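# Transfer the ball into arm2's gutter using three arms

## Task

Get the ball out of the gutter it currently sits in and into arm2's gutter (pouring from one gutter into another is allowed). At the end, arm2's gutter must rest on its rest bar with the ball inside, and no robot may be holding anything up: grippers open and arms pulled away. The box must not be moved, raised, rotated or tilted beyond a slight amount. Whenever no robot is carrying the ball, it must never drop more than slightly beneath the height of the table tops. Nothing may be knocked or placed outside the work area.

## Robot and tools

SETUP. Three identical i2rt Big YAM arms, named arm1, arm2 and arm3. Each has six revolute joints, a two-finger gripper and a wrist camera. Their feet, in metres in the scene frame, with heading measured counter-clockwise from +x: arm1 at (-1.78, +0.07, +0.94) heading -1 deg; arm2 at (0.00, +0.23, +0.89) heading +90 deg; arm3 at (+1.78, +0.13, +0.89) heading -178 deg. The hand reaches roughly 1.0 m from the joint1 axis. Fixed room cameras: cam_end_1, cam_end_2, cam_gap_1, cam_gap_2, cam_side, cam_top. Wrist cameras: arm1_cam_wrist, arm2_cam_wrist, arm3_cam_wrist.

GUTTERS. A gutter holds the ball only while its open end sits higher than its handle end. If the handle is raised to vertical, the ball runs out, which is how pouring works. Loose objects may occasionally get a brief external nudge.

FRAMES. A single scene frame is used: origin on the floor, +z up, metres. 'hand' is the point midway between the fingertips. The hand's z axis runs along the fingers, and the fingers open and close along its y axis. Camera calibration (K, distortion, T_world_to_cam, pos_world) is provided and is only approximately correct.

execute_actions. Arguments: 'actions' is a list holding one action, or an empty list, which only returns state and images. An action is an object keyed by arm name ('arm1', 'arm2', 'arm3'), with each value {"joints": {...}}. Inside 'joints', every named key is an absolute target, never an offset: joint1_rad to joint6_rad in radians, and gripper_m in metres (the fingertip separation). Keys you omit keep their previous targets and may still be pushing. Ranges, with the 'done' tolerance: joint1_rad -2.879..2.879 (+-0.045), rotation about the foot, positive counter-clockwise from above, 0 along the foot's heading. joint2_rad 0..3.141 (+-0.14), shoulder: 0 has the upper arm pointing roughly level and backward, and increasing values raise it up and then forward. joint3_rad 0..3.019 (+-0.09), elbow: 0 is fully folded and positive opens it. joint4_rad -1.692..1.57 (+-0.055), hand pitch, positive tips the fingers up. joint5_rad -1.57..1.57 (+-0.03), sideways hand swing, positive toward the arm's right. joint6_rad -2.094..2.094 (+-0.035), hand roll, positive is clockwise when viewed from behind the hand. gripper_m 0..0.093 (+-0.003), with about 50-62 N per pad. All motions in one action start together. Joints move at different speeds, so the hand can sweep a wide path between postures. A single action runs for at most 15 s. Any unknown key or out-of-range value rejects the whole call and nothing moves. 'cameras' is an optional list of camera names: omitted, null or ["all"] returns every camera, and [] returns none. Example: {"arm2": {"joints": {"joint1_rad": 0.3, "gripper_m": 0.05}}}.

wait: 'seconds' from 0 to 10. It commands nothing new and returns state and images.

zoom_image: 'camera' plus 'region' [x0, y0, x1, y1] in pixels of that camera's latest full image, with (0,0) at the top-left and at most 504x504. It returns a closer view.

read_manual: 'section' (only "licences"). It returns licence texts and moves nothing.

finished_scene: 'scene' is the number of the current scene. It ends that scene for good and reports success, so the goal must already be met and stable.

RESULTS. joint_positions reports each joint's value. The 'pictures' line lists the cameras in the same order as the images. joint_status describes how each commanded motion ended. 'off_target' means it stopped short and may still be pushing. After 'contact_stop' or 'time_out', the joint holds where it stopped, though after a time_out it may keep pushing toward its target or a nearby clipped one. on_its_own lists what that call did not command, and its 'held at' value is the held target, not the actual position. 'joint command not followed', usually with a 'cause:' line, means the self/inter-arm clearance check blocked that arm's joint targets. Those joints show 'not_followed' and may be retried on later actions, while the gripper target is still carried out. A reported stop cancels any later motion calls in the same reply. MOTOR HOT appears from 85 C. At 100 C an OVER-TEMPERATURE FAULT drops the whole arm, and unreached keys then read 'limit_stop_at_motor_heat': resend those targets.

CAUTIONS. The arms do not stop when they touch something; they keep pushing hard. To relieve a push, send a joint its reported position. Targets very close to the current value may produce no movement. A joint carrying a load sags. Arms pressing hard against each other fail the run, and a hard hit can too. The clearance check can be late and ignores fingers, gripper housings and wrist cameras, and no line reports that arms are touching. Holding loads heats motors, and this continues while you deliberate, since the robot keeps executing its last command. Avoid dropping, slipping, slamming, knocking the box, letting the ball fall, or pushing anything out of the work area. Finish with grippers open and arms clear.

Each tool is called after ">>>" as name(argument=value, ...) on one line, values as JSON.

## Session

>>> execute_actions(actions=[])

Scene clock: 0.00 s.
Motor temperatures (°C, as the motors report them): arm1=[23 25 29 24 23 23] | arm2=[24 29 31 25 24 25] | arm3=[25 22 31 23 25 23]
arm1.joint_positions: joint1_rad=+0.616 joint2_rad=+0.485 joint3_rad=+1.596 joint4_rad=-1.550 joint5_rad=-0.079 joint6_rad=+0.277 gripper_m=+0.094
arm1.joint_status: not commanded
arm1.hand: x=-1.7004 y=+0.1430 z=+1.5437 quat_wxyz=(-0.472, +0.160, -0.827, -0.259) (m; scene frame)
arm2.joint_positions: joint1_rad=-0.783 joint2_rad=+0.406 joint3_rad=+1.481 joint4_rad=-1.482 joint5_rad=+0.280 joint6_rad=+0.404 gripper_m=+0.094
arm2.joint_status: not commanded
arm2.hand: x=+0.1073 y=+0.2642 z=+1.4750 quat_wxyz=(-0.515, +0.078, -0.826, -0.213) (m; scene frame)
arm3.joint_positions: joint1_rad=+0.228 joint2_rad=+0.530 joint3_rad=+1.352 joint4_rad=-1.269 joint5_rad=-0.047 joint6_rad=-0.406 gripper_m=+0.094
arm3.joint_status: not commanded
arm3.hand: x=+1.5732 y=+0.0658 z=+1.4430 quat_wxyz=(+0.019, -0.798, -0.286, +0.530) (m; scene frame)
pictures: arm1_cam_wrist, arm2_cam_wrist, arm3_cam_wrist, cam_end_1, cam_end_2, cam_gap_1, cam_gap_2, cam_side, cam_top
camera_calibration (this result's frames):
arm1_cam_wrist: T_world_to_cam=[[0.506767, -0.815072, -0.280794, 1.41293], [-0.817813, -0.351493, -0.45567, -0.636475], [0.272706, 0.460555, -0.844701, 1.82675], [0, 0, 0, 1]] pos_world=[-1.73471, 0.0866044, 1.64978]
arm2_cam_wrist: T_world_to_cam=[[0.331295, -0.903071, -0.273323, 0.607853], [-0.852715, -0.162571, -0.496435, 0.871159], [0.403882, 0.397533, -0.823921, 1.18869], [0, 0, 0, 1]] pos_world=[0.0613811, 0.218016, 1.578]
arm3_cam_wrist: T_world_to_cam=[[-0.432105, 0.835691, 0.338977, 0.13426], [0.723236, 0.545661, -0.423301, -0.556134], [-0.538715, 0.0622504, -0.840185, 2.1801], [0, 0, 0, 1]] pos_world=[1.63468, 0.0555486, 1.55076]
Images, in order (width x height): arm1_cam_wrist 504x504, arm2_cam_wrist 504x504, arm3_cam_wrist 504x504, cam_end_1 896x504, cam_end_2 896x504, cam_gap_1 896x504, cam_gap_2 896x504, cam_side 896x504, cam_top 896x504.

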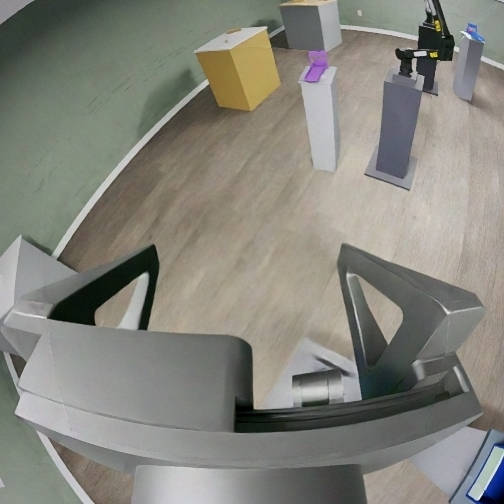

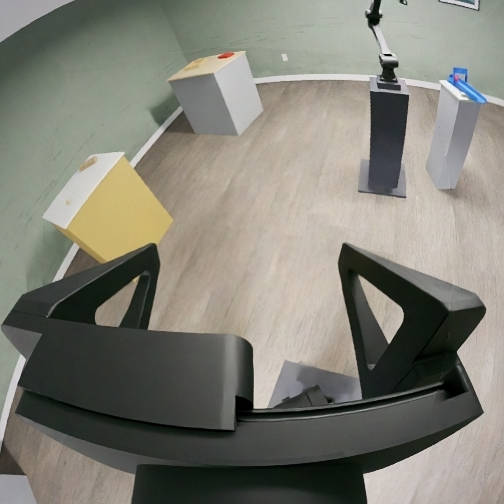

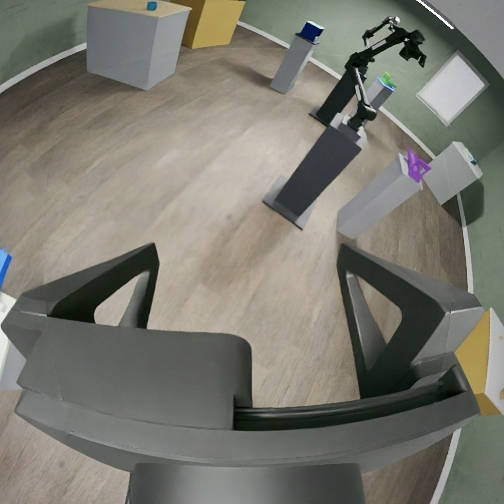

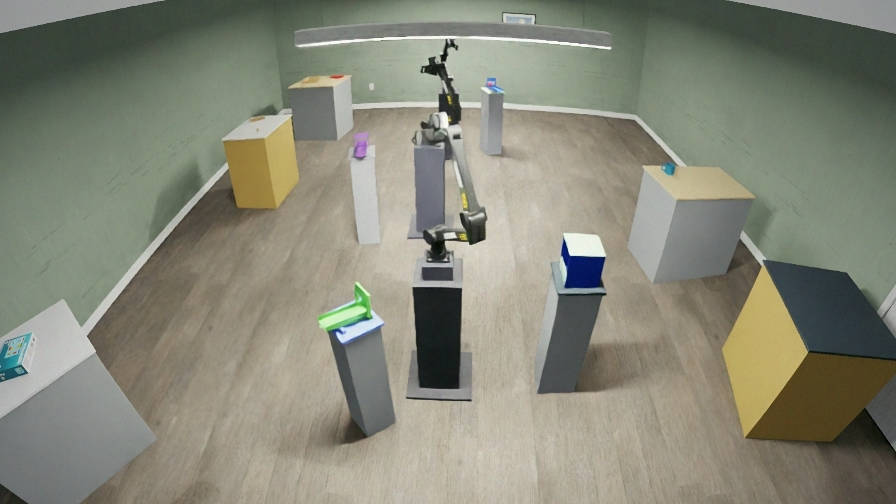

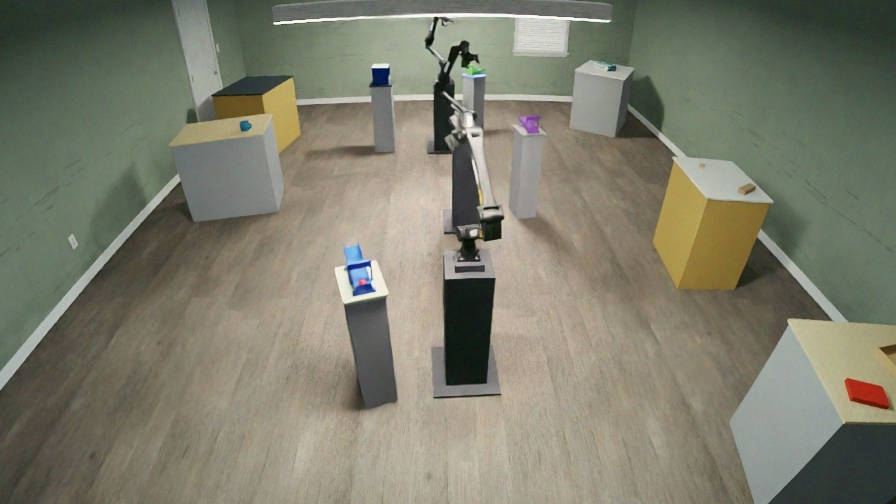

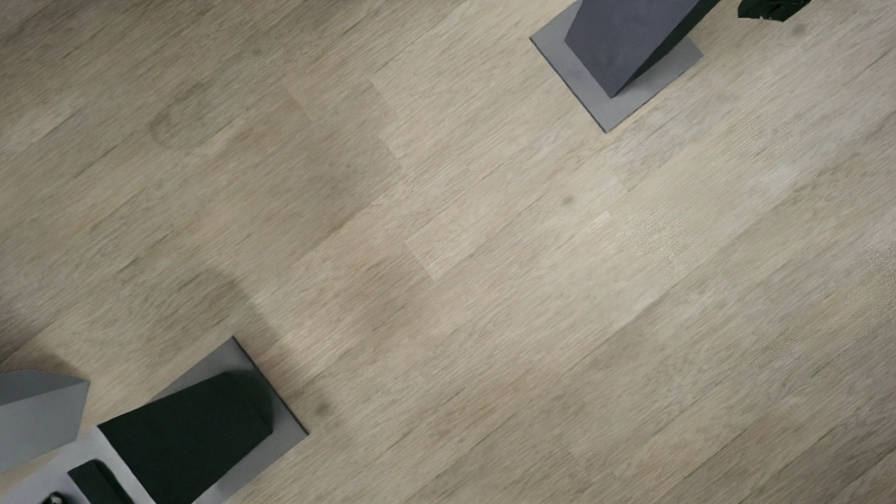

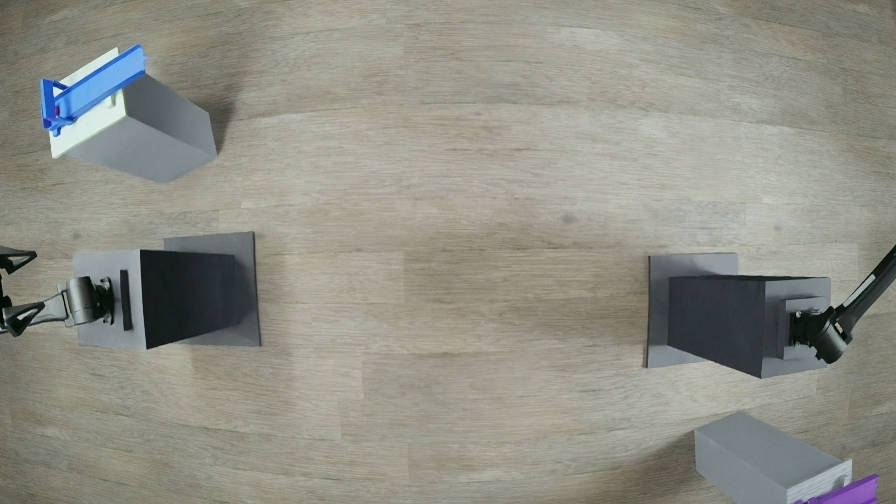

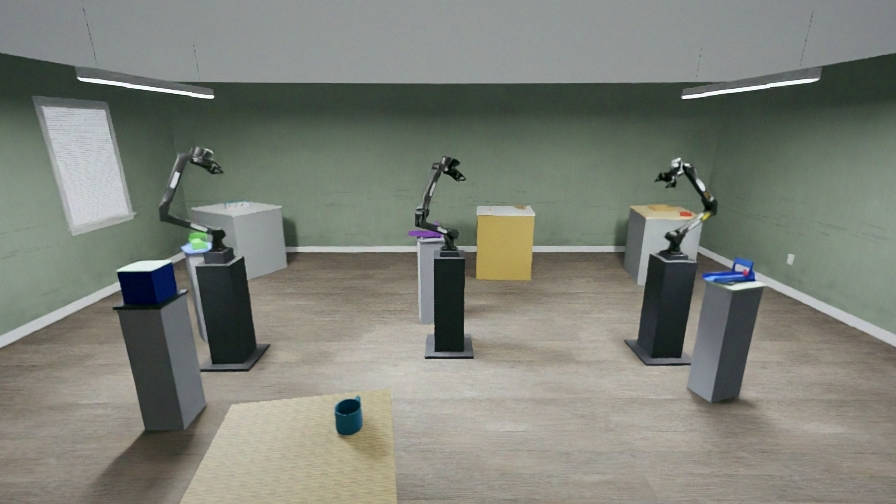

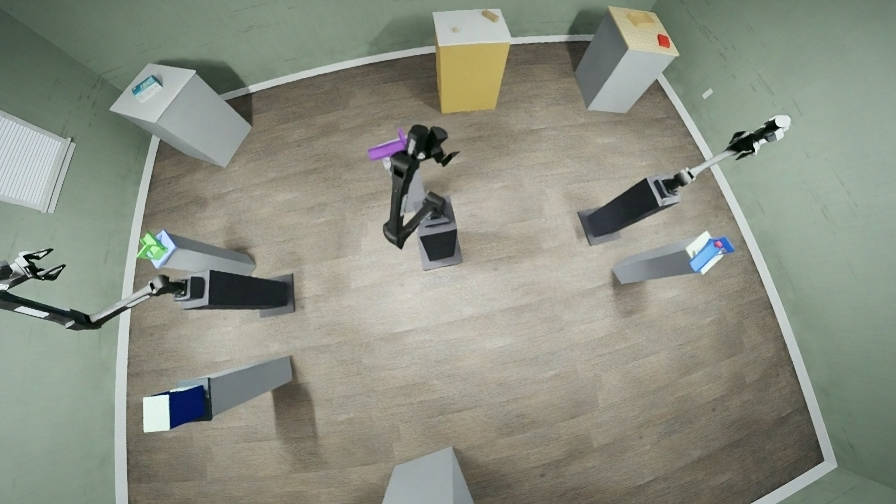

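>>> execute_actions(actions=[{"arm3":{"joints":{"joint1_rad":1.923,"joint2_rad":1.741,"joint3_rad":1.776,"joint4_rad":-1.606,"joint5_rad":0,"joint6_rad":0}},"arm2":{"joints":{"joint1_rad":0.274,"joint2_rad":1.741,"joint3_rad":1.776,"joint4_rad":-1.606,"joint5_rad":0,"joint6_rad":0}}}], cameras=["arm3_cam_wrist","arm2_cam_wrist"])

Scene clock: 17.60 s.
Motor temperatures (°C, as the motors report them): arm1=[23 25 30 25 23 23] | arm2=[24 29 33 25 24 25] | arm3=[25 22 33 23 25 23]
arm1.joint_positions: joint1_rad=+0.616 joint2_rad=+0.485 joint3_rad=+1.596 joint4_rad=-1.550 joint5_rad=-0.079 joint6_rad=+0.277 gripper_m=+0.094
arm1.joint_status: not commanded
arm1.hand: x=-1.7004 y=+0.1430 z=+1.5437 quat_wxyz=(-0.472, +0.160, -0.827, -0.259) (m; scene frame)
arm2.joint_positions: joint1_rad=+0.277 joint2_rad=+1.759 joint3_rad=+1.751 joint4_rad=-1.593 joint5_rad=+0.000 joint6_rad=+0.011 gripper_m=+0.094
arm2.joint_status: all done
arm2.hand: x=-0.1445 y=+0.7436 z=+1.1388 quat_wxyz=(+0.005, +0.794, -0.608, +0.008) (m; scene frame)
arm3.joint_positions: joint1_rad=+1.927 joint2_rad=+1.730 joint3_rad=+1.752 joint4_rad=-1.591 joint5_rad=-0.002 joint6_rad=-0.011 gripper_m=+0.094
arm3.joint_status: all done
arm3.hand: x=+1.9767 y=-0.3665 z=+1.1486 quat_wxyz=(-0.005, -0.555, -0.832, -0.002) (m; scene frame)
pictures: arm2_cam_wrist, arm3_cam_wrist
camera_calibration (this result's frames):
arm2_cam_wrist: T_world_to_cam=[[0.967341, 0.252777, 0.0188432, -0.0679535], [0.192213, -0.779969, 0.595569, -0.0660574], [0.165243, -0.572497, -0.803083, 1.48584], [0, 0, 0, 1]] pos_world=[-0.167093, 0.816292, 1.23387]
arm3_cam_wrist: T_world_to_cam=[[-0.921935, -0.387338, -0.00249146, 1.68187], [-0.317399, 0.751749, 0.57804, 0.245688], [-0.222024, 0.533706, -0.816004, 1.69609], [0, 0, 0, 1]] pos_world=[2.00513, -0.438457, 1.24619]
Images, in order (width x height): arm2_cam_wrist 504x504, arm3_cam_wrist 504x504.

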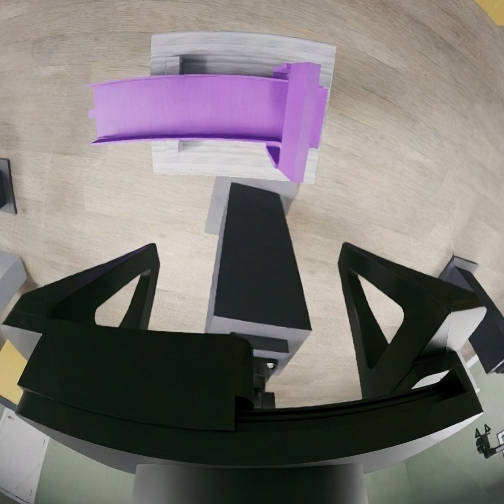

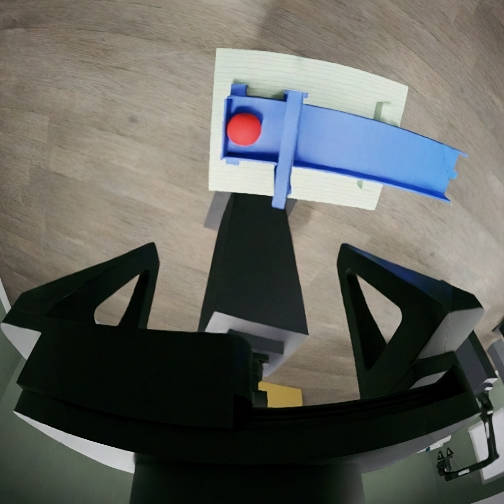

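>>> execute_actions(actions=[{"arm3":{"joints":{"joint1_rad":1.94,"joint2_rad":1.905,"joint3_rad":1.52,"joint4_rad":-1.175,"joint5_rad":0,"joint6_rad":-1.50,"gripper_m":0.058}},"arm2":{"joints":{"joint1_rad":0.185,"joint2_rad":1.91,"joint3_rad":1.585,"joint4_rad":-1.207,"joint5_rad":0,"joint6_rad":0}}}], cameras=["arm3_cam_wrist","arm2_cam_wrist"])

Scene clock: 37.03 s.
Motor temperatures (°C, as the motors report them): arm1=[23 25 30 25 23 23] | arm2=[24 32 37 25 24 25] | arm3=[25 24 35 23 25 23]
arm1.joint_positions: joint1_rad=+0.616 joint2_rad=+0.485 joint3_rad=+1.596 joint4_rad=-1.550 joint5_rad=-0.079 joint6_rad=+0.277 gripper_m=+0.094
arm1.joint_status: not commanded
arm1.hand: x=-1.7004 y=+0.1430 z=+1.5437 quat_wxyz=(-0.472, +0.160, -0.827, -0.259) (m; scene frame)
arm2.joint_positions: joint1_rad=+0.179 joint2_rad=+1.924 joint3_rad=+1.563 joint4_rad=-1.222 joint5_rad=+0.000 joint6_rad=+0.010 gripper_m=+0.094
arm2.joint_status: all done
arm2.hand: x=-0.0999 y=+0.7936 z=+0.9798 quat_wxyz=(+0.000, +0.763, -0.646, +0.000) (m; scene frame)
arm3.joint_positions: joint1_rad=+1.947 joint2_rad=+1.895 joint3_rad=+1.521 joint4_rad=-1.193 joint5_rad=-0.002 joint6_rad=-1.488 gripper_m=+0.058
arm3.joint_status: all done
arm3.hand: x=+2.0003 y=-0.3923 z=+0.9750 quat_wxyz=(-0.005, +0.159, -0.987, +0.003) (m; scene frame)
pictures: arm2_cam_wrist, arm3_cam_wrist
camera_calibration (this result's frames):
arm2_cam_wrist: T_world_to_cam=[[0.987512, 0.156593, 0.0172665, -0.0408695], [0.117507, -0.80513, 0.581341, 0.0855273], [0.104936, -0.572053, -0.813477, 1.38317], [0, 0, 0, 1]] pos_world=[-0.114835, 0.866506, 1.07616]
arm3_cam_wrist: T_world_to_cam=[[0.317388, -0.9482, 0.0134797, -1.02135], [-0.778413, -0.252385, 0.574782, 0.904319], [-0.541606, -0.192922, -0.818195, 1.92976], [0, 0, 0, 1]] pos_world=[2.07327, -0.36791, 1.0729]
Images, in order (width x height): arm2_cam_wrist 504x504, arm3_cam_wrist 504x504.

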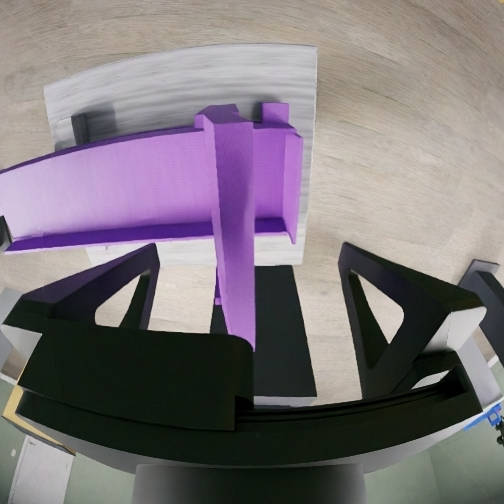

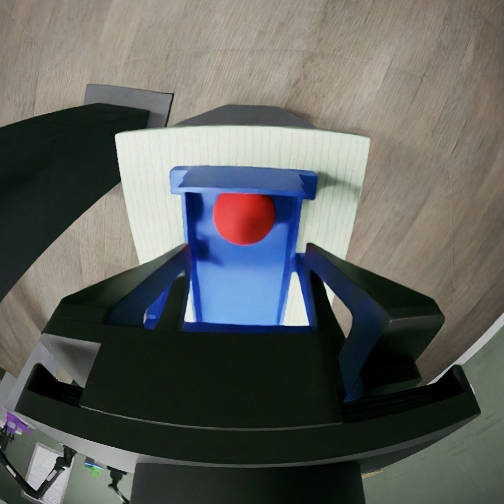

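>>> execute_actions(actions=[{"arm3":{"joints":{"joint1_rad":1.925}},"arm2":{"joints":{"joint2_rad":1.945,"joint4_rad":-1.185}}}], cameras=[])

>>> execute_actions(actions=[{"arm3":{"joints":{"joint2_rad":1.975,"joint3_rad":1.45,"joint4_rad":-1.045}},"arm2":{"joints":{"gripper_m":0}}}], cameras=["arm3_cam_wrist","arm2_cam_wrist"])

Scene clock: 50.80 s.
Motor temperatures (°C, as the motors report them): arm1=[23 25 30 25 23 23] | arm2=[24 33 38 25 24 25] | arm3=[25 24 34 23 25 23]
arm1.joint_positions: joint1_rad=+0.616 joint2_rad=+0.485 joint3_rad=+1.596 joint4_rad=-1.550 joint5_rad=-0.079 joint6_rad=+0.277 gripper_m=+0.094
arm1.joint_status: not commanded
arm1.hand: x=-1.7004 y=+0.1430 z=+1.5437 quat_wxyz=(-0.472, +0.160, -0.827, -0.259) (m; scene frame)
arm2.joint_positions: joint1_rad=+0.179 joint2_rad=+1.940 joint3_rad=+1.563 joint4_rad=-1.201 joint5_rad=+0.000 joint6_rad=+0.010 gripper_m=+0.094
arm2.joint_status: all done
arm2.hand: x=-0.1006 y=+0.7979 z=+0.9711 quat_wxyz=(-0.002, +0.763, -0.646, -0.002) (m; scene frame)
arm3.joint_positions: joint1_rad=+1.929 joint2_rad=+1.895 joint3_rad=+1.521 joint4_rad=-1.193 joint5_rad=-0.002 joint6_rad=-1.489 gripper_m=+0.058
arm3.joint_status: all done
arm3.hand: x=+1.9909 y=-0.3962 z=+0.9750 quat_wxyz=(-0.005, +0.151, -0.989, +0.003) (m; scene frame)
pictures: none
No camera images: the call's "cameras" was empty. Leave "cameras" out to get every camera's image.

Scene clock: 51.73 s.
Motor temperatures (°C, as the motors report them): arm1=[23 25 30 25 23 23] | arm2=[24 33 38 25 24 25] | arm3=[25 24 34 23 25 23]
arm1.joint_positions: joint1_rad=+0.616 joint2_rad=+0.485 joint3_rad=+1.596 joint4_rad=-1.550 joint5_rad=-0.079 joint6_rad=+0.277 gripper_m=+0.094
arm1.joint_status: not commanded
arm1.hand: x=-1.7004 y=+0.1430 z=+1.5437 quat_wxyz=(-0.472, +0.160, -0.827, -0.259) (m; scene frame)
arm2.joint_positions: joint1_rad=+0.181 joint2_rad=+1.929 joint3_rad=+1.563 joint4_rad=-1.201 joint5_rad=-0.020 joint6_rad=+0.002 gripper_m=+0.015
arm2.joint_status: gripper_m off_target (ended at +0.015, target +0.000)
arm2.hand: x=-0.1052 y=+0.7976 z=+0.9771 quat_wxyz=(+0.003, +0.767, -0.642, -0.012) (m; scene frame)
arm3.joint_positions: joint1_rad=+1.929 joint2_rad=+1.981 joint3_rad=+1.444 joint4_rad=-1.061 joint5_rad=-0.002 joint6_rad=-1.489 gripper_m=+0.058
arm3.joint_status: all done
arm3.hand: x=+1.9892 y=-0.3894 z=+0.9017 quat_wxyz=(-0.001, +0.151, -0.988, -0.013) (m; scene frame)
pictures: arm2_cam_wrist, arm3_cam_wrist
camera_calibration (this result's frames):
arm2_cam_wrist: T_world_to_cam=[[0.98592, 0.167193, -0.00272488, -0.0253107], [0.139074, -0.810845, 0.568497, 0.110351], [0.092839, -0.560872, -0.822681, 1.38268], [0, 0, 0, 1]] pos_world=[-0.11876, 0.869217, 1.0747]
arm3_cam_wrist: T_world_to_cam=[[0.301979, -0.953127, -0.0189296, -0.956182], [-0.775164, -0.257057, 0.577098, 0.9282], [-0.554914, -0.159598, -0.816455, 1.90213], [0, 0, 0, 1]] pos_world=[2.06377, -0.369185, 0.99924]
Images, in order (width x height): arm2_cam_wrist 504x504, arm3_cam_wrist 504x504.

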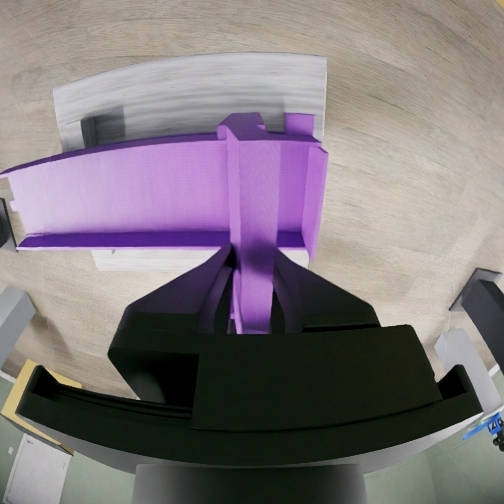

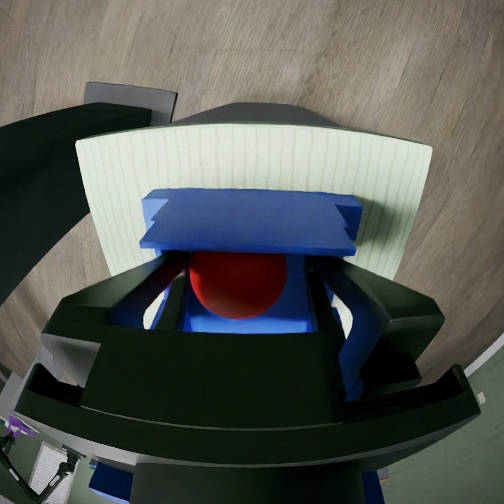

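>>> execute_actions(actions=[{"arm3":{"joints":{"gripper_m":0}},"arm2":{"joints":{"joint2_rad":1.78,"joint3_rad":1.70,"joint4_rad":-1.45,"gripper_m":0}}}], cameras=["arm3_cam_wrist"])

>>> execute_actions(actions=[{"arm3":{"joints":{"joint2_rad":1.80,"joint3_rad":1.64,"joint4_rad":-1.40,"gripper_m":0}},"arm2":{"joints":{"joint1_rad":-1.627,"joint2_rad":2.24,"joint3_rad":2.39,"joint4_rad":-1.15,"joint5_rad":0,"joint6_rad":1.571,"gripper_m":0}}}], cameras=["arm3_cam_wrist","cam_side"])

Scene clock: 61.57 s.
Motor temperatures (°C, as the motors report them): arm1=[23 25 30 25 23 23] | arm2=[24 33 38 25 24 25] | arm3=[25 25 34 23 25 23]
arm1.joint_positions: joint1_rad=+0.616 joint2_rad=+0.485 joint3_rad=+1.596 joint4_rad=-1.550 joint5_rad=-0.079 joint6_rad=+0.277 gripper_m=+0.094
arm1.joint_status: not commanded
arm1.hand: x=-1.7004 y=+0.1430 z=+1.5437 quat_wxyz=(-0.472, +0.160, -0.827, -0.259) (m; scene frame)
arm2.joint_positions: joint1_rad=+0.187 joint2_rad=+1.785 joint3_rad=+1.648 joint4_rad=-1.438 joint5_rad=-0.001 joint6_rad=+0.002 gripper_m=+0.011
arm2.joint_status: gripper_m off_target (ended at +0.011, target +0.000); the others done
arm2.hand: x=-0.0997 y=+0.7674 z=+1.0866 quat_wxyz=(-0.003, +0.769, -0.639, -0.004) (m; scene frame)
arm3.joint_positions: joint1_rad=+1.929 joint2_rad=+1.981 joint3_rad=+1.444 joint4_rad=-1.061 joint5_rad=-0.002 joint6_rad=-1.489 gripper_m=+0.042
arm3.joint_status: gripper_m off_target (ended at +0.042, target +0.000)
arm3.hand: x=+1.9892 y=-0.3895 z=+0.9017 quat_wxyz=(-0.002, +0.152, -0.988, -0.013) (m; scene frame)
pictures: arm3_cam_wrist
camera_calibration (this result's frames):
arm3_cam_wrist: T_world_to_cam=[[0.302343, -0.953019, -0.0185467, -0.957302], [-0.775155, -0.257147, 0.57707, 0.92818], [-0.554728, -0.160097, -0.816484, 1.90159], [0, 0, 0, 1]] pos_world=[2.06378, -0.36921, 0.999242]
Images, in order (width x height): arm3_cam_wrist 504x504.

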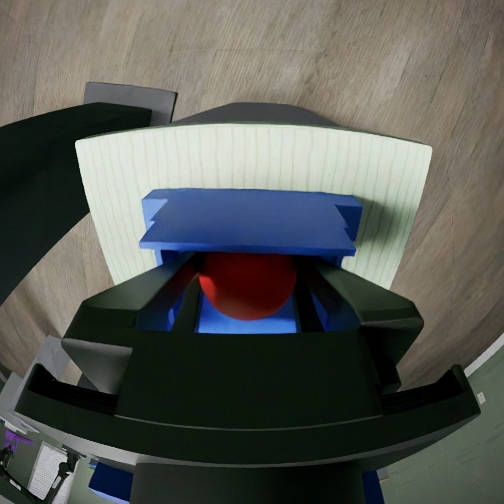

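Scene clock: 64.10 s.
Motor temperatures (°C, as the motors report them): arm1=[23 25 30 25 23 23] | arm2=[24 34 40 25 24 25] | arm3=[25 25 35 23 25 23]
arm1.joint_positions: joint1_rad=+0.616 joint2_rad=+0.485 joint3_rad=+1.596 joint4_rad=-1.550 joint5_rad=-0.079 joint6_rad=+0.277 gripper_m=+0.094
arm1.joint_status: not commanded
arm1.hand: x=-1.7004 y=+0.1430 z=+1.5437 quat_wxyz=(-0.472, +0.160, -0.827, -0.259) (m; scene frame)
arm2.joint_positions: joint1_rad=-1.621 joint2_rad=+2.289 joint3_rad=+2.336 joint4_rad=-1.145 joint5_rad=+0.000 joint6_rad=+1.560 gripper_m=+0.011
arm2.joint_status: gripper_m off_target (ended at +0.011, target +0.000); the others done
arm2.hand: x=+0.8148 y=+0.1878 z=+1.0593 quat_wxyz=(-0.166, -0.703, -0.672, -0.164) (m; scene frame)
arm3.joint_positions: joint1_rad=+1.929 joint2_rad=+1.801 joint3_rad=+1.623 joint4_rad=-1.384 joint5_rad=-0.002 joint6_rad=-1.489 gripper_m=+0.042
arm3.joint_status: gripper_m off_target (ended at +0.042, target +0.000); the others done
arm3.hand: x=+1.9864 y=-0.3856 z=+1.0625 quat_wxyz=(-0.006, +0.152, -0.988, +0.005) (m; scene frame)
pictures: arm3_cam_wrist, cam_side
camera_calibration (this result's frames):
arm3_cam_wrist: T_world_to_cam=[[0.302106, -0.953112, 0.0175782, -0.987632], [-0.783075, -0.237609, 0.574749, 0.859896], [-0.543623, -0.1874, -0.818141, 2.00118], [0, 0, 0, 1]] pos_world=[2.05962, -0.361984, 1.16038]
Images, in order (width x height): arm3_cam_wrist 504x504, cam_side 896x504.

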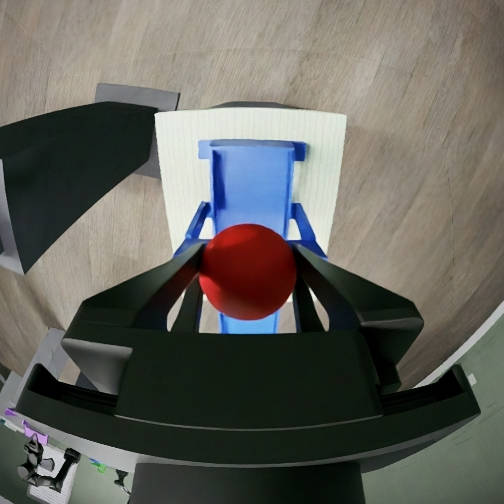

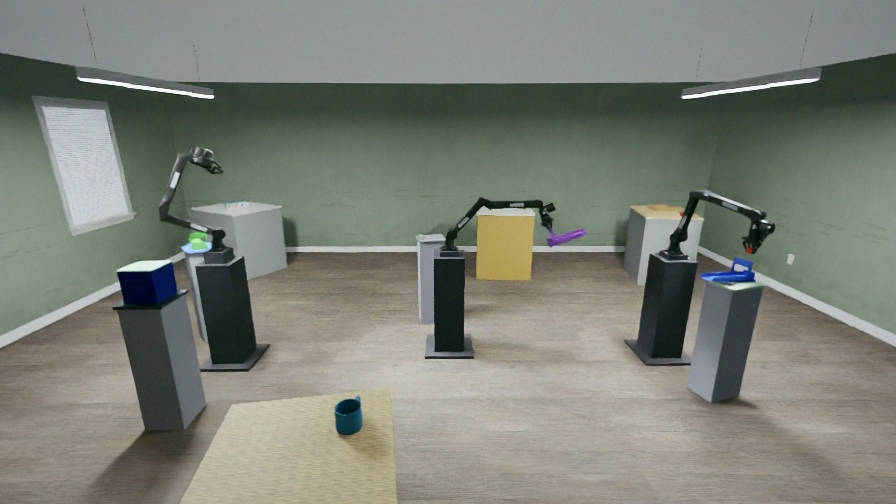

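>>> execute_actions(actions=[{"arm3":{"joints":{"joint1_rad":-0.10,"joint2_rad":2.08,"joint3_rad":1.985,"joint4_rad":-0.54,"joint6_rad":0,"gripper_m":0}}}], cameras=["arm3_cam_wrist","cam_side"])

>>> zoom_image(camera="cam_side", region=[520, 180, 620, 260])

Scene clock: 75.17 s.
Motor temperatures (°C, as the motors report them): arm1=[23 25 30 25 23 23] | arm2=[24 37 43 25 24 25] | arm3=[25 26 36 23 25 23]
arm1.joint_positions: joint1_rad=+0.616 joint2_rad=+0.485 joint3_rad=+1.596 joint4_rad=-1.550 joint5_rad=-0.079 joint6_rad=+0.277 gripper_m=+0.094
arm1.joint_status: not commanded
arm1.hand: x=-1.7004 y=+0.1430 z=+1.5437 quat_wxyz=(-0.472, +0.160, -0.827, -0.259) (m; scene frame)
arm2.joint_positions: joint1_rad=-1.621 joint2_rad=+2.289 joint3_rad=+2.336 joint4_rad=-1.145 joint5_rad=+0.000 joint6_rad=+1.560 gripper_m=+0.011
arm2.joint_status: not commanded
arm2.hand: x=+0.8148 y=+0.1878 z=+1.0593 quat_wxyz=(-0.166, -0.703, -0.672, -0.164) (m; scene frame)
arm3.joint_positions: joint1_rad=-0.099 joint2_rad=+2.096 joint3_rad=+1.953 joint4_rad=-0.556 joint5_rad=+0.002 joint6_rad=-0.011 gripper_m=+0.042
arm3.joint_status: gripper_m off_target (ended at +0.042, target +0.000); the others done
arm3.hand: x=+0.9438 y=+0.1868 z=+1.0953 quat_wxyz=(+0.018, -0.908, +0.028, +0.418) (m; scene frame)
pictures: arm3_cam_wrist, cam_side
camera_calibration (this result's frames):
arm3_cam_wrist: T_world_to_cam=[[0.0684056, 0.997533, 0.0157807, -0.26955], [0.968908, -0.062656, -0.239358, -0.633821], [-0.237779, 0.0316634, -0.970803, 1.40614], [0, 0, 0, 1]] pos_world=[0.966902, 0.18465, 1.21763]
Images, in order (width x height): arm3_cam_wrist 504x504, cam_side 896x504.

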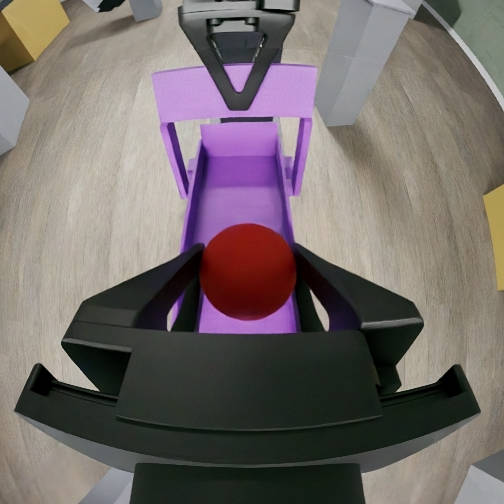

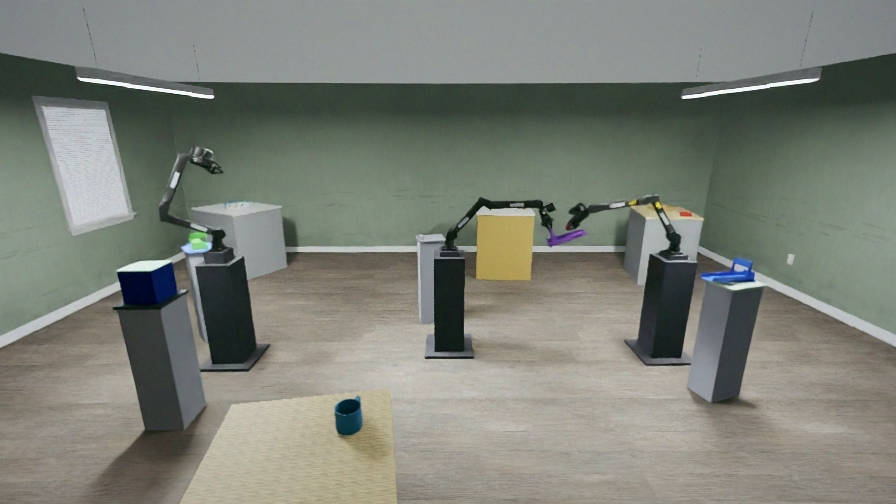

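Region (520, 180, 620, 260) of cam_side's 896x504 image, scaled by 5.040, with more detail than that image has; it fills the top 403 rows of this view, and the rest is white.

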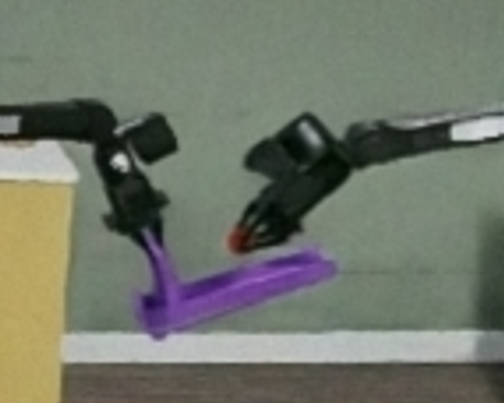

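>>> execute_actions(actions=[{"arm3":{"joints":{"joint1_rad":-0.083,"joint4_rad":-0.675,"gripper_m":0}}}], cameras=["arm3_cam_wrist","cam_side"])

>>> zoom_image(camera="cam_side", region=[520, 180, 620, 260])

Scene clock: 82.60 s.
Motor temperatures (°C, as the motors report them): arm1=[23 25 30 25 23 23] | arm2=[24 38 44 25 24 25] | arm3=[25 27 37 23 25 23]
arm1.joint_positions: joint1_rad=+0.616 joint2_rad=+0.485 joint3_rad=+1.596 joint4_rad=-1.550 joint5_rad=-0.079 joint6_rad=+0.277 gripper_m=+0.094
arm1.joint_status: not commanded
arm1.hand: x=-1.7004 y=+0.1430 z=+1.5437 quat_wxyz=(-0.472, +0.160, -0.827, -0.259) (m; scene frame)
arm2.joint_positions: joint1_rad=-1.621 joint2_rad=+2.289 joint3_rad=+2.336 joint4_rad=-1.145 joint5_rad=+0.000 joint6_rad=+1.560 gripper_m=+0.011
arm2.joint_status: not commanded
arm2.hand: x=+0.8148 y=+0.1878 z=+1.0593 quat_wxyz=(-0.166, -0.703, -0.672, -0.164) (m; scene frame)
arm3.joint_positions: joint1_rad=-0.088 joint2_rad=+2.094 joint3_rad=+1.953 joint4_rad=-0.659 joint5_rad=+0.002 joint6_rad=-0.011 gripper_m=+0.042
arm3.joint_status: gripper_m off_target (ended at +0.042, target +0.000); the others done
arm3.hand: x=+0.9606 y=+0.1768 z=+1.0782 quat_wxyz=(+0.014, -0.928, +0.023, +0.372) (m; scene frame)
pictures: arm3_cam_wrist, cam_side
camera_calibration (this result's frames):
arm3_cam_wrist: T_world_to_cam=[[0.0561527, 0.998305, 0.0152925, -0.24831], [0.988738, -0.0534734, -0.139778, -0.782942], [-0.138723, 0.0229692, -0.990065, 1.32097], [0, 0, 0, 1]] pos_world=[0.971317, 0.175681, 1.20221]
Images, in order (width x height): arm3_cam_wrist 504x504, cam_side 896x504.

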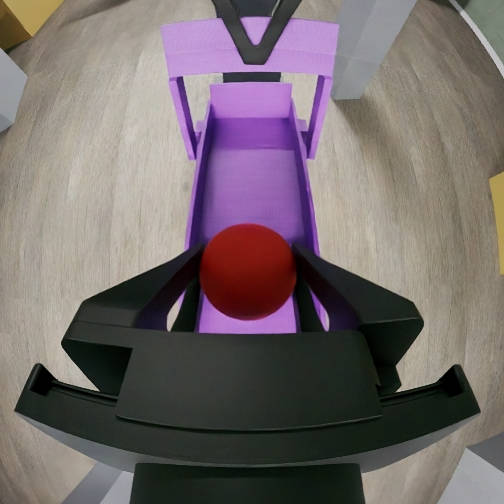

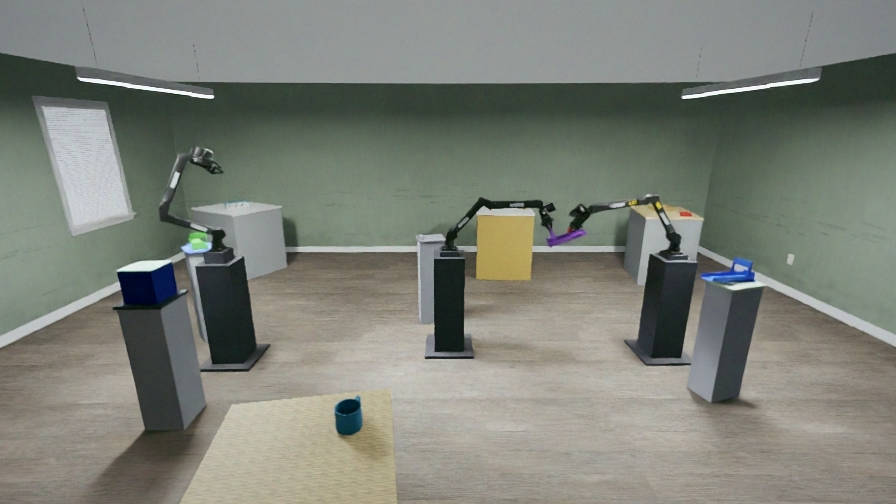

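Region (520, 180, 620, 260) of cam_side's 896x504 image, scaled by 5.040, with more detail than that image has; it fills the top 403 rows of this view, and the rest is white.

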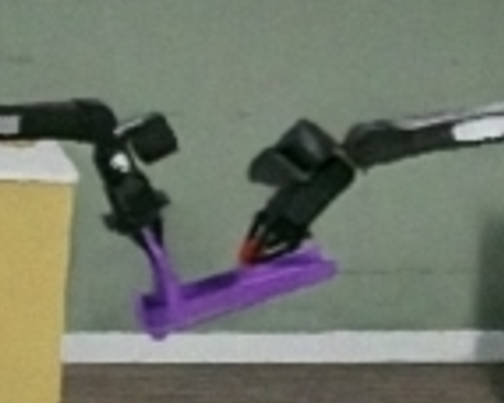

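>>> execute_actions(actions=[{"arm3":{"joints":{"gripper_m":0.058}}}], cameras=["arm3_cam_wrist"])

>>> execute_actions(actions=[{"arm3":{"joints":{"joint2_rad":1.85,"joint4_rad":-0.4}}}], cameras=["arm3_cam_wrist"])

Scene clock: 88.10 s.
Motor temperatures (°C, as the motors report them): arm1=[23 25 31 25 23 23] | arm2=[24 39 44 25 24 25] | arm3=[25 27 38 23 25 23]
arm1.joint_positions: joint1_rad=+0.616 joint2_rad=+0.485 joint3_rad=+1.596 joint4_rad=-1.550 joint5_rad=-0.079 joint6_rad=+0.277 gripper_m=+0.094
arm1.joint_status: not commanded
arm1.hand: x=-1.7004 y=+0.1430 z=+1.5437 quat_wxyz=(-0.472, +0.160, -0.827, -0.259) (m; scene frame)
arm2.joint_positions: joint1_rad=-1.621 joint2_rad=+2.289 joint3_rad=+2.336 joint4_rad=-1.152 joint5_rad=+0.000 joint6_rad=+1.561 gripper_m=+0.011
arm2.joint_status: not commanded
arm2.hand: x=+0.8133 y=+0.1879 z=+1.0589 quat_wxyz=(-0.164, -0.704, -0.672, -0.162) (m; scene frame)
arm3.joint_positions: joint1_rad=-0.088 joint2_rad=+2.094 joint3_rad=+1.953 joint4_rad=-0.659 joint5_rad=+0.002 joint6_rad=-0.011 gripper_m=+0.058
arm3.joint_status: all done
arm3.hand: x=+0.9607 y=+0.1768 z=+1.0785 quat_wxyz=(+0.014, -0.928, +0.024, +0.372) (m; scene frame)
pictures: arm3_cam_wrist
camera_calibration (this result's frames):
arm3_cam_wrist: T_world_to_cam=[[0.0564342, 0.998293, 0.0150308, -0.248301], [0.988668, -0.0537797, -0.140158, -0.78239], [-0.13911, 0.0227701, -0.990015, 1.32163], [0, 0, 0, 1]] pos_world=[0.971388, 0.175707, 1.20251]
Images, in order (width x height): arm3_cam_wrist 504x504.

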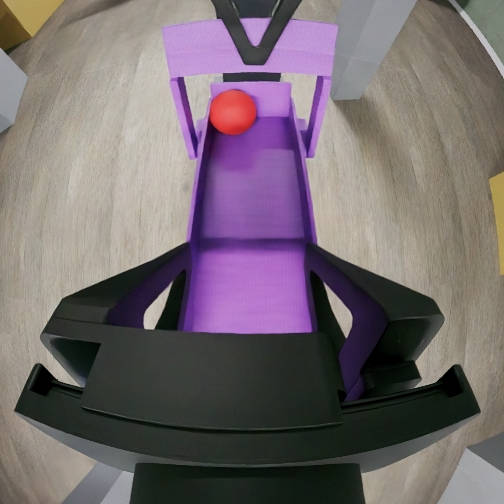

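Scene clock: 89.73 s.
Motor temperatures (°C, as the motors report them): arm1=[23 25 31 25 23 23] | arm2=[24 39 45 25 24 25] | arm3=[25 27 38 23 25 23]
arm1.joint_positions: joint1_rad=+0.616 joint2_rad=+0.485 joint3_rad=+1.596 joint4_rad=-1.550 joint5_rad=-0.079 joint6_rad=+0.277 gripper_m=+0.094
arm1.joint_status: not commanded
arm1.hand: x=-1.7004 y=+0.1430 z=+1.5437 quat_wxyz=(-0.472, +0.160, -0.827, -0.259) (m; scene frame)
arm2.joint_positions: joint1_rad=-1.621 joint2_rad=+2.289 joint3_rad=+2.336 joint4_rad=-1.152 joint5_rad=+0.000 joint6_rad=+1.561 gripper_m=+0.011
arm2.joint_status: not commanded
arm2.hand: x=+0.8133 y=+0.1879 z=+1.0589 quat_wxyz=(-0.164, -0.704, -0.672, -0.162) (m; scene frame)
arm3.joint_positions: joint1_rad=-0.088 joint2_rad=+1.854 joint3_rad=+1.973 joint4_rad=-0.411 joint5_rad=+0.002 joint6_rad=-0.011 gripper_m=+0.058
arm3.joint_status: all done
arm3.hand: x=+0.9705 y=+0.1763 z=+1.3336 quat_wxyz=(+0.022, -0.805, +0.021, +0.593) (m; scene frame)
pictures: arm3_cam_wrist
camera_calibration (this result's frames):
arm3_cam_wrist: T_world_to_cam=[[0.0644084, 0.997807, 0.0152867, -0.260146], [0.795966, -0.0421281, -0.603874, 0.0470272], [-0.601905, 0.0510622, -0.796934, 1.76223], [0, 0, 0, 1]] pos_world=[1.04002, 0.171573, 1.43675]
Images, in order (width x height): arm3_cam_wrist 504x504.

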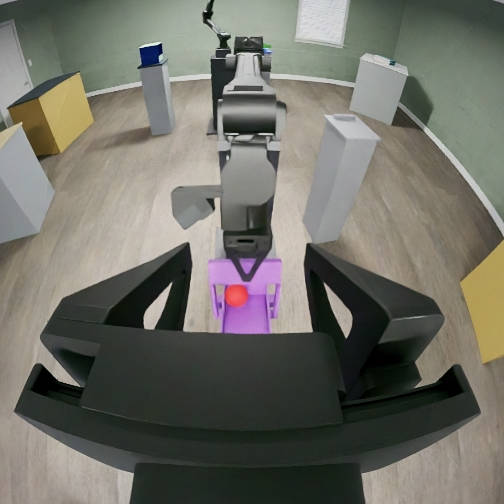

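>>> execute_actions(actions=[{"arm3":{"joints":{"joint2_rad":1.0,"joint3_rad":1.4}},"arm2":{"joints":{"joint1_rad":0.085,"joint2_rad":1.88,"joint3_rad":1.71,"joint4_rad":-0.80,"joint5_rad":-0.45,"gripper_m":0.0}}}], cameras=[])

>>> execute_actions(actions=[{"arm2":{"joints":{"joint6_rad":0.3,"gripper_m":0.0}}}], cameras=["arm2_cam_wrist"])

Scene clock: 108.63 s.
Motor temperatures (°C, as the motors report them): arm1=[23 25 31 25 23 23] | arm2=[24 41 45 25 24 25] | arm3=[25 27 38 23 25 23]
arm1.joint_positions: joint1_rad=+0.616 joint2_rad=+0.485 joint3_rad=+1.596 joint4_rad=-1.550 joint5_rad=-0.079 joint6_rad=+0.277 gripper_m=+0.094
arm1.joint_status: not commanded
arm1.hand: x=-1.7004 y=+0.1430 z=+1.5437 quat_wxyz=(-0.472, +0.160, -0.827, -0.259) (m; scene frame)
arm2.joint_positions: joint1_rad=+0.086 joint2_rad=+1.922 joint3_rad=+1.684 joint4_rad=-0.804 joint5_rad=-0.447 joint6_rad=+1.565 gripper_m=+0.011
arm2.joint_status: gripper_m off_target (ended at +0.011, target +0.000); the others done
arm2.hand: x=-0.1327 y=+0.9245 z=+1.0754 quat_wxyz=(+0.224, +0.102, -0.936, -0.252) (m; scene frame)
arm3.joint_positions: joint1_rad=-0.088 joint2_rad=+1.007 joint3_rad=+1.393 joint4_rad=-0.411 joint5_rad=+0.002 joint6_rad=-0.011 gripper_m=+0.058
arm3.joint_status: all done
arm3.hand: x=+1.2994 y=+0.1562 z=+1.5110 quat_wxyz=(+0.025, -0.718, +0.019, +0.695) (m; scene frame)
pictures: none
No camera images: the call's "cameras" was empty. Leave "cameras" out to get every camera's image.

Scene clock: 110.67 s.
Motor temperatures (°C, as the motors report them): arm1=[23 25 31 25 23 23] | arm2=[24 40 45 25 24 25] | arm3=[25 27 38 23 25 23]
arm1.joint_positions: joint1_rad=+0.616 joint2_rad=+0.485 joint3_rad=+1.596 joint4_rad=-1.550 joint5_rad=-0.079 joint6_rad=+0.277 gripper_m=+0.094
arm1.joint_status: not commanded
arm1.hand: x=-1.7004 y=+0.1430 z=+1.5437 quat_wxyz=(-0.472, +0.160, -0.827, -0.259) (m; scene frame)
arm2.joint_positions: joint1_rad=+0.086 joint2_rad=+1.922 joint3_rad=+1.684 joint4_rad=-0.804 joint5_rad=-0.446 joint6_rad=+0.310 gripper_m=+0.011
arm2.joint_status: gripper_m off_target (ended at +0.011, target +0.000); the others done
arm2.hand: x=-0.1325 y=+0.9245 z=+1.0754 quat_wxyz=(+0.033, +0.632, -0.698, -0.336) (m; scene frame)
arm3.joint_positions: joint1_rad=-0.088 joint2_rad=+1.007 joint3_rad=+1.393 joint4_rad=-0.411 joint5_rad=+0.002 joint6_rad=-0.011 gripper_m=+0.058
arm3.joint_status: not commanded
arm3.hand: x=+1.2994 y=+0.1562 z=+1.5110 quat_wxyz=(+0.025, -0.718, +0.019, +0.695) (m; scene frame)
pictures: arm2_cam_wrist
camera_calibration (this result's frames):
arm2_cam_wrist: T_world_to_cam=[[0.865793, 0.00739322, -0.500348, 0.647641], [0.0950967, -0.9841, 0.150013, 0.765556], [-0.491283, -0.177461, -0.85273, 1.13768], [0, 0, 0, 1]] pos_world=[-0.0746035, 0.950489, 1.17933]
Images, in order (width x height): arm2_cam_wrist 504x504.

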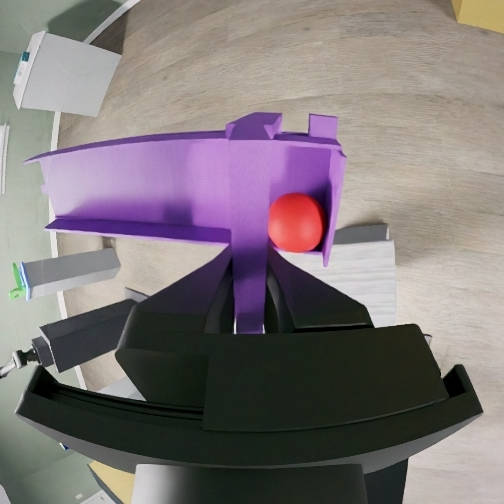

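>>> execute_actions(actions=[{"arm2":{"joints":{"joint4_rad":-1.385,"joint6_rad":-0.13,"gripper_m":0.0}}}], cameras=["arm2_cam_wrist"])

Scene clock: 115.00 s.
Motor temperatures (°C, as the motors report them): arm1=[23 25 31 25 23 23] | arm2=[24 40 44 25 24 25] | arm3=[25 26 38 23 25 23]
arm1.joint_positions: joint1_rad=+0.616 joint2_rad=+0.485 joint3_rad=+1.596 joint4_rad=-1.550 joint5_rad=-0.079 joint6_rad=+0.277 gripper_m=+0.094
arm1.joint_status: not commanded
arm1.hand: x=-1.7004 y=+0.1430 z=+1.5437 quat_wxyz=(-0.472, +0.160, -0.827, -0.259) (m; scene frame)
arm2.joint_positions: joint1_rad=+0.086 joint2_rad=+1.921 joint3_rad=+1.684 joint4_rad=-1.372 joint5_rad=-0.445 joint6_rad=-0.118 gripper_m=+0.011
arm2.joint_status: gripper_m off_target (ended at +0.011, target +0.000); the others done
arm2.hand: x=-0.1219 y=+0.8009 z=+1.0429 quat_wxyz=(+0.163, +0.754, -0.618, -0.150) (m; scene frame)
arm3.joint_positions: joint1_rad=-0.088 joint2_rad=+1.007 joint3_rad=+1.393 joint4_rad=-0.411 joint5_rad=+0.002 joint6_rad=-0.011 gripper_m=+0.058
arm3.joint_status: not commanded
arm3.hand: x=+1.2994 y=+0.1562 z=+1.5110 quat_wxyz=(+0.025, -0.718, +0.019, +0.695) (m; scene frame)
pictures: arm2_cam_wrist
camera_calibration (this result's frames):
arm2_cam_wrist: T_world_to_cam=[[0.892641, 0.174169, -0.415762, 0.404572], [0.387591, -0.767467, 0.510654, 0.1338], [-0.230143, -0.616976, -0.752579, 1.37265], [0, 0, 0, 1]] pos_world=[-0.0970906, 0.879118, 1.13291]
Images, in order (width x height): arm2_cam_wrist 504x504.

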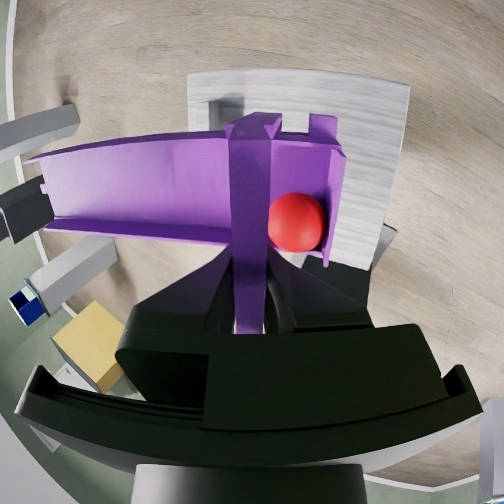

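>>> execute_actions(actions=[{"arm2":{"joints":{"joint2_rad":1.94,"joint3_rad":1.605,"joint4_rad":-1.235,"joint5_rad":-0.325,"gripper_m":0.0}}}], cameras=["arm2_cam_wrist","cam_side"])

>>> zoom_image(camera="cam_side", region=[390, 180, 490, 260])

Scene clock: 122.70 s.
Motor temperatures (°C, as the motors report them): arm1=[23 24 31 25 23 23] | arm2=[24 39 43 25 24 25] | arm3=[25 25 38 23 25 23]
arm1.joint_positions: joint1_rad=+0.616 joint2_rad=+0.485 joint3_rad=+1.596 joint4_rad=-1.550 joint5_rad=-0.079 joint6_rad=+0.277 gripper_m=+0.094
arm1.joint_status: not commanded
arm1.hand: x=-1.7004 y=+0.1430 z=+1.5437 quat_wxyz=(-0.472, +0.160, -0.827, -0.259) (m; scene frame)
arm2.joint_positions: joint1_rad=+0.086 joint2_rad=+1.964 joint3_rad=+1.591 joint4_rad=-1.249 joint5_rad=-0.322 joint6_rad=-0.120 gripper_m=+0.011
arm2.joint_status: gripper_m off_target (ended at +0.011, target +0.000); the others done
arm2.hand: x=-0.1021 y=+0.7985 z=+0.9768 quat_wxyz=(+0.125, +0.763, -0.625, -0.102) (m; scene frame)
arm3.joint_positions: joint1_rad=-0.088 joint2_rad=+1.007 joint3_rad=+1.393 joint4_rad=-0.411 joint5_rad=+0.002 joint6_rad=-0.011 gripper_m=+0.058
arm3.joint_status: not commanded
arm3.hand: x=+1.2994 y=+0.1562 z=+1.5110 quat_wxyz=(+0.025, -0.718, +0.019, +0.695) (m; scene frame)
pictures: arm2_cam_wrist, cam_side
camera_calibration (this result's frames):
arm2_cam_wrist: T_world_to_cam=[[0.936098, 0.178248, -0.303229, 0.251117], [0.325803, -0.764297, 0.55651, 0.104354], [-0.13256, -0.619741, -0.773531, 1.35862], [0, 0, 0, 1]] pos_world=[-0.0889707, 0.876988, 1.06901]
Images, in order (width x height): arm2_cam_wrist 504x504, cam_side 896x504.

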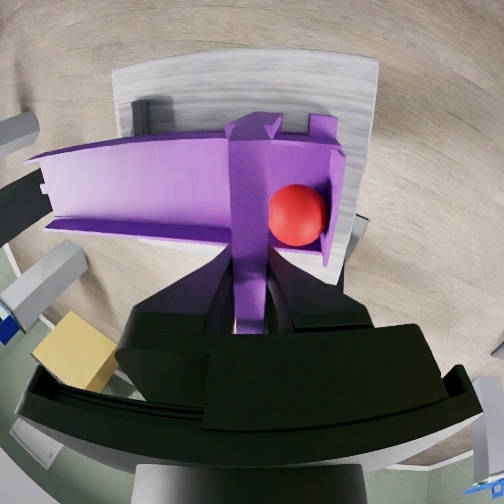

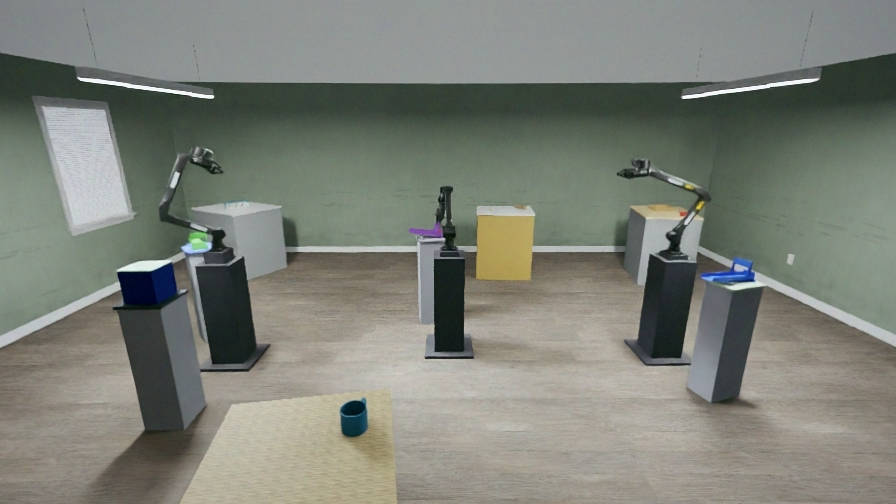

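Region (390, 180, 490, 260) of cam_side's 896x504 image, scaled by 5.040, with more detail than that image has; it fills the top 403 rows of this view, and the rest is white.

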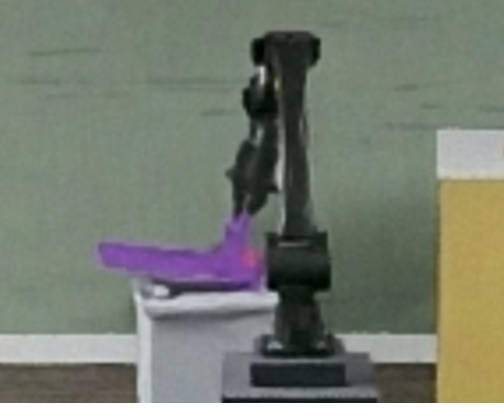

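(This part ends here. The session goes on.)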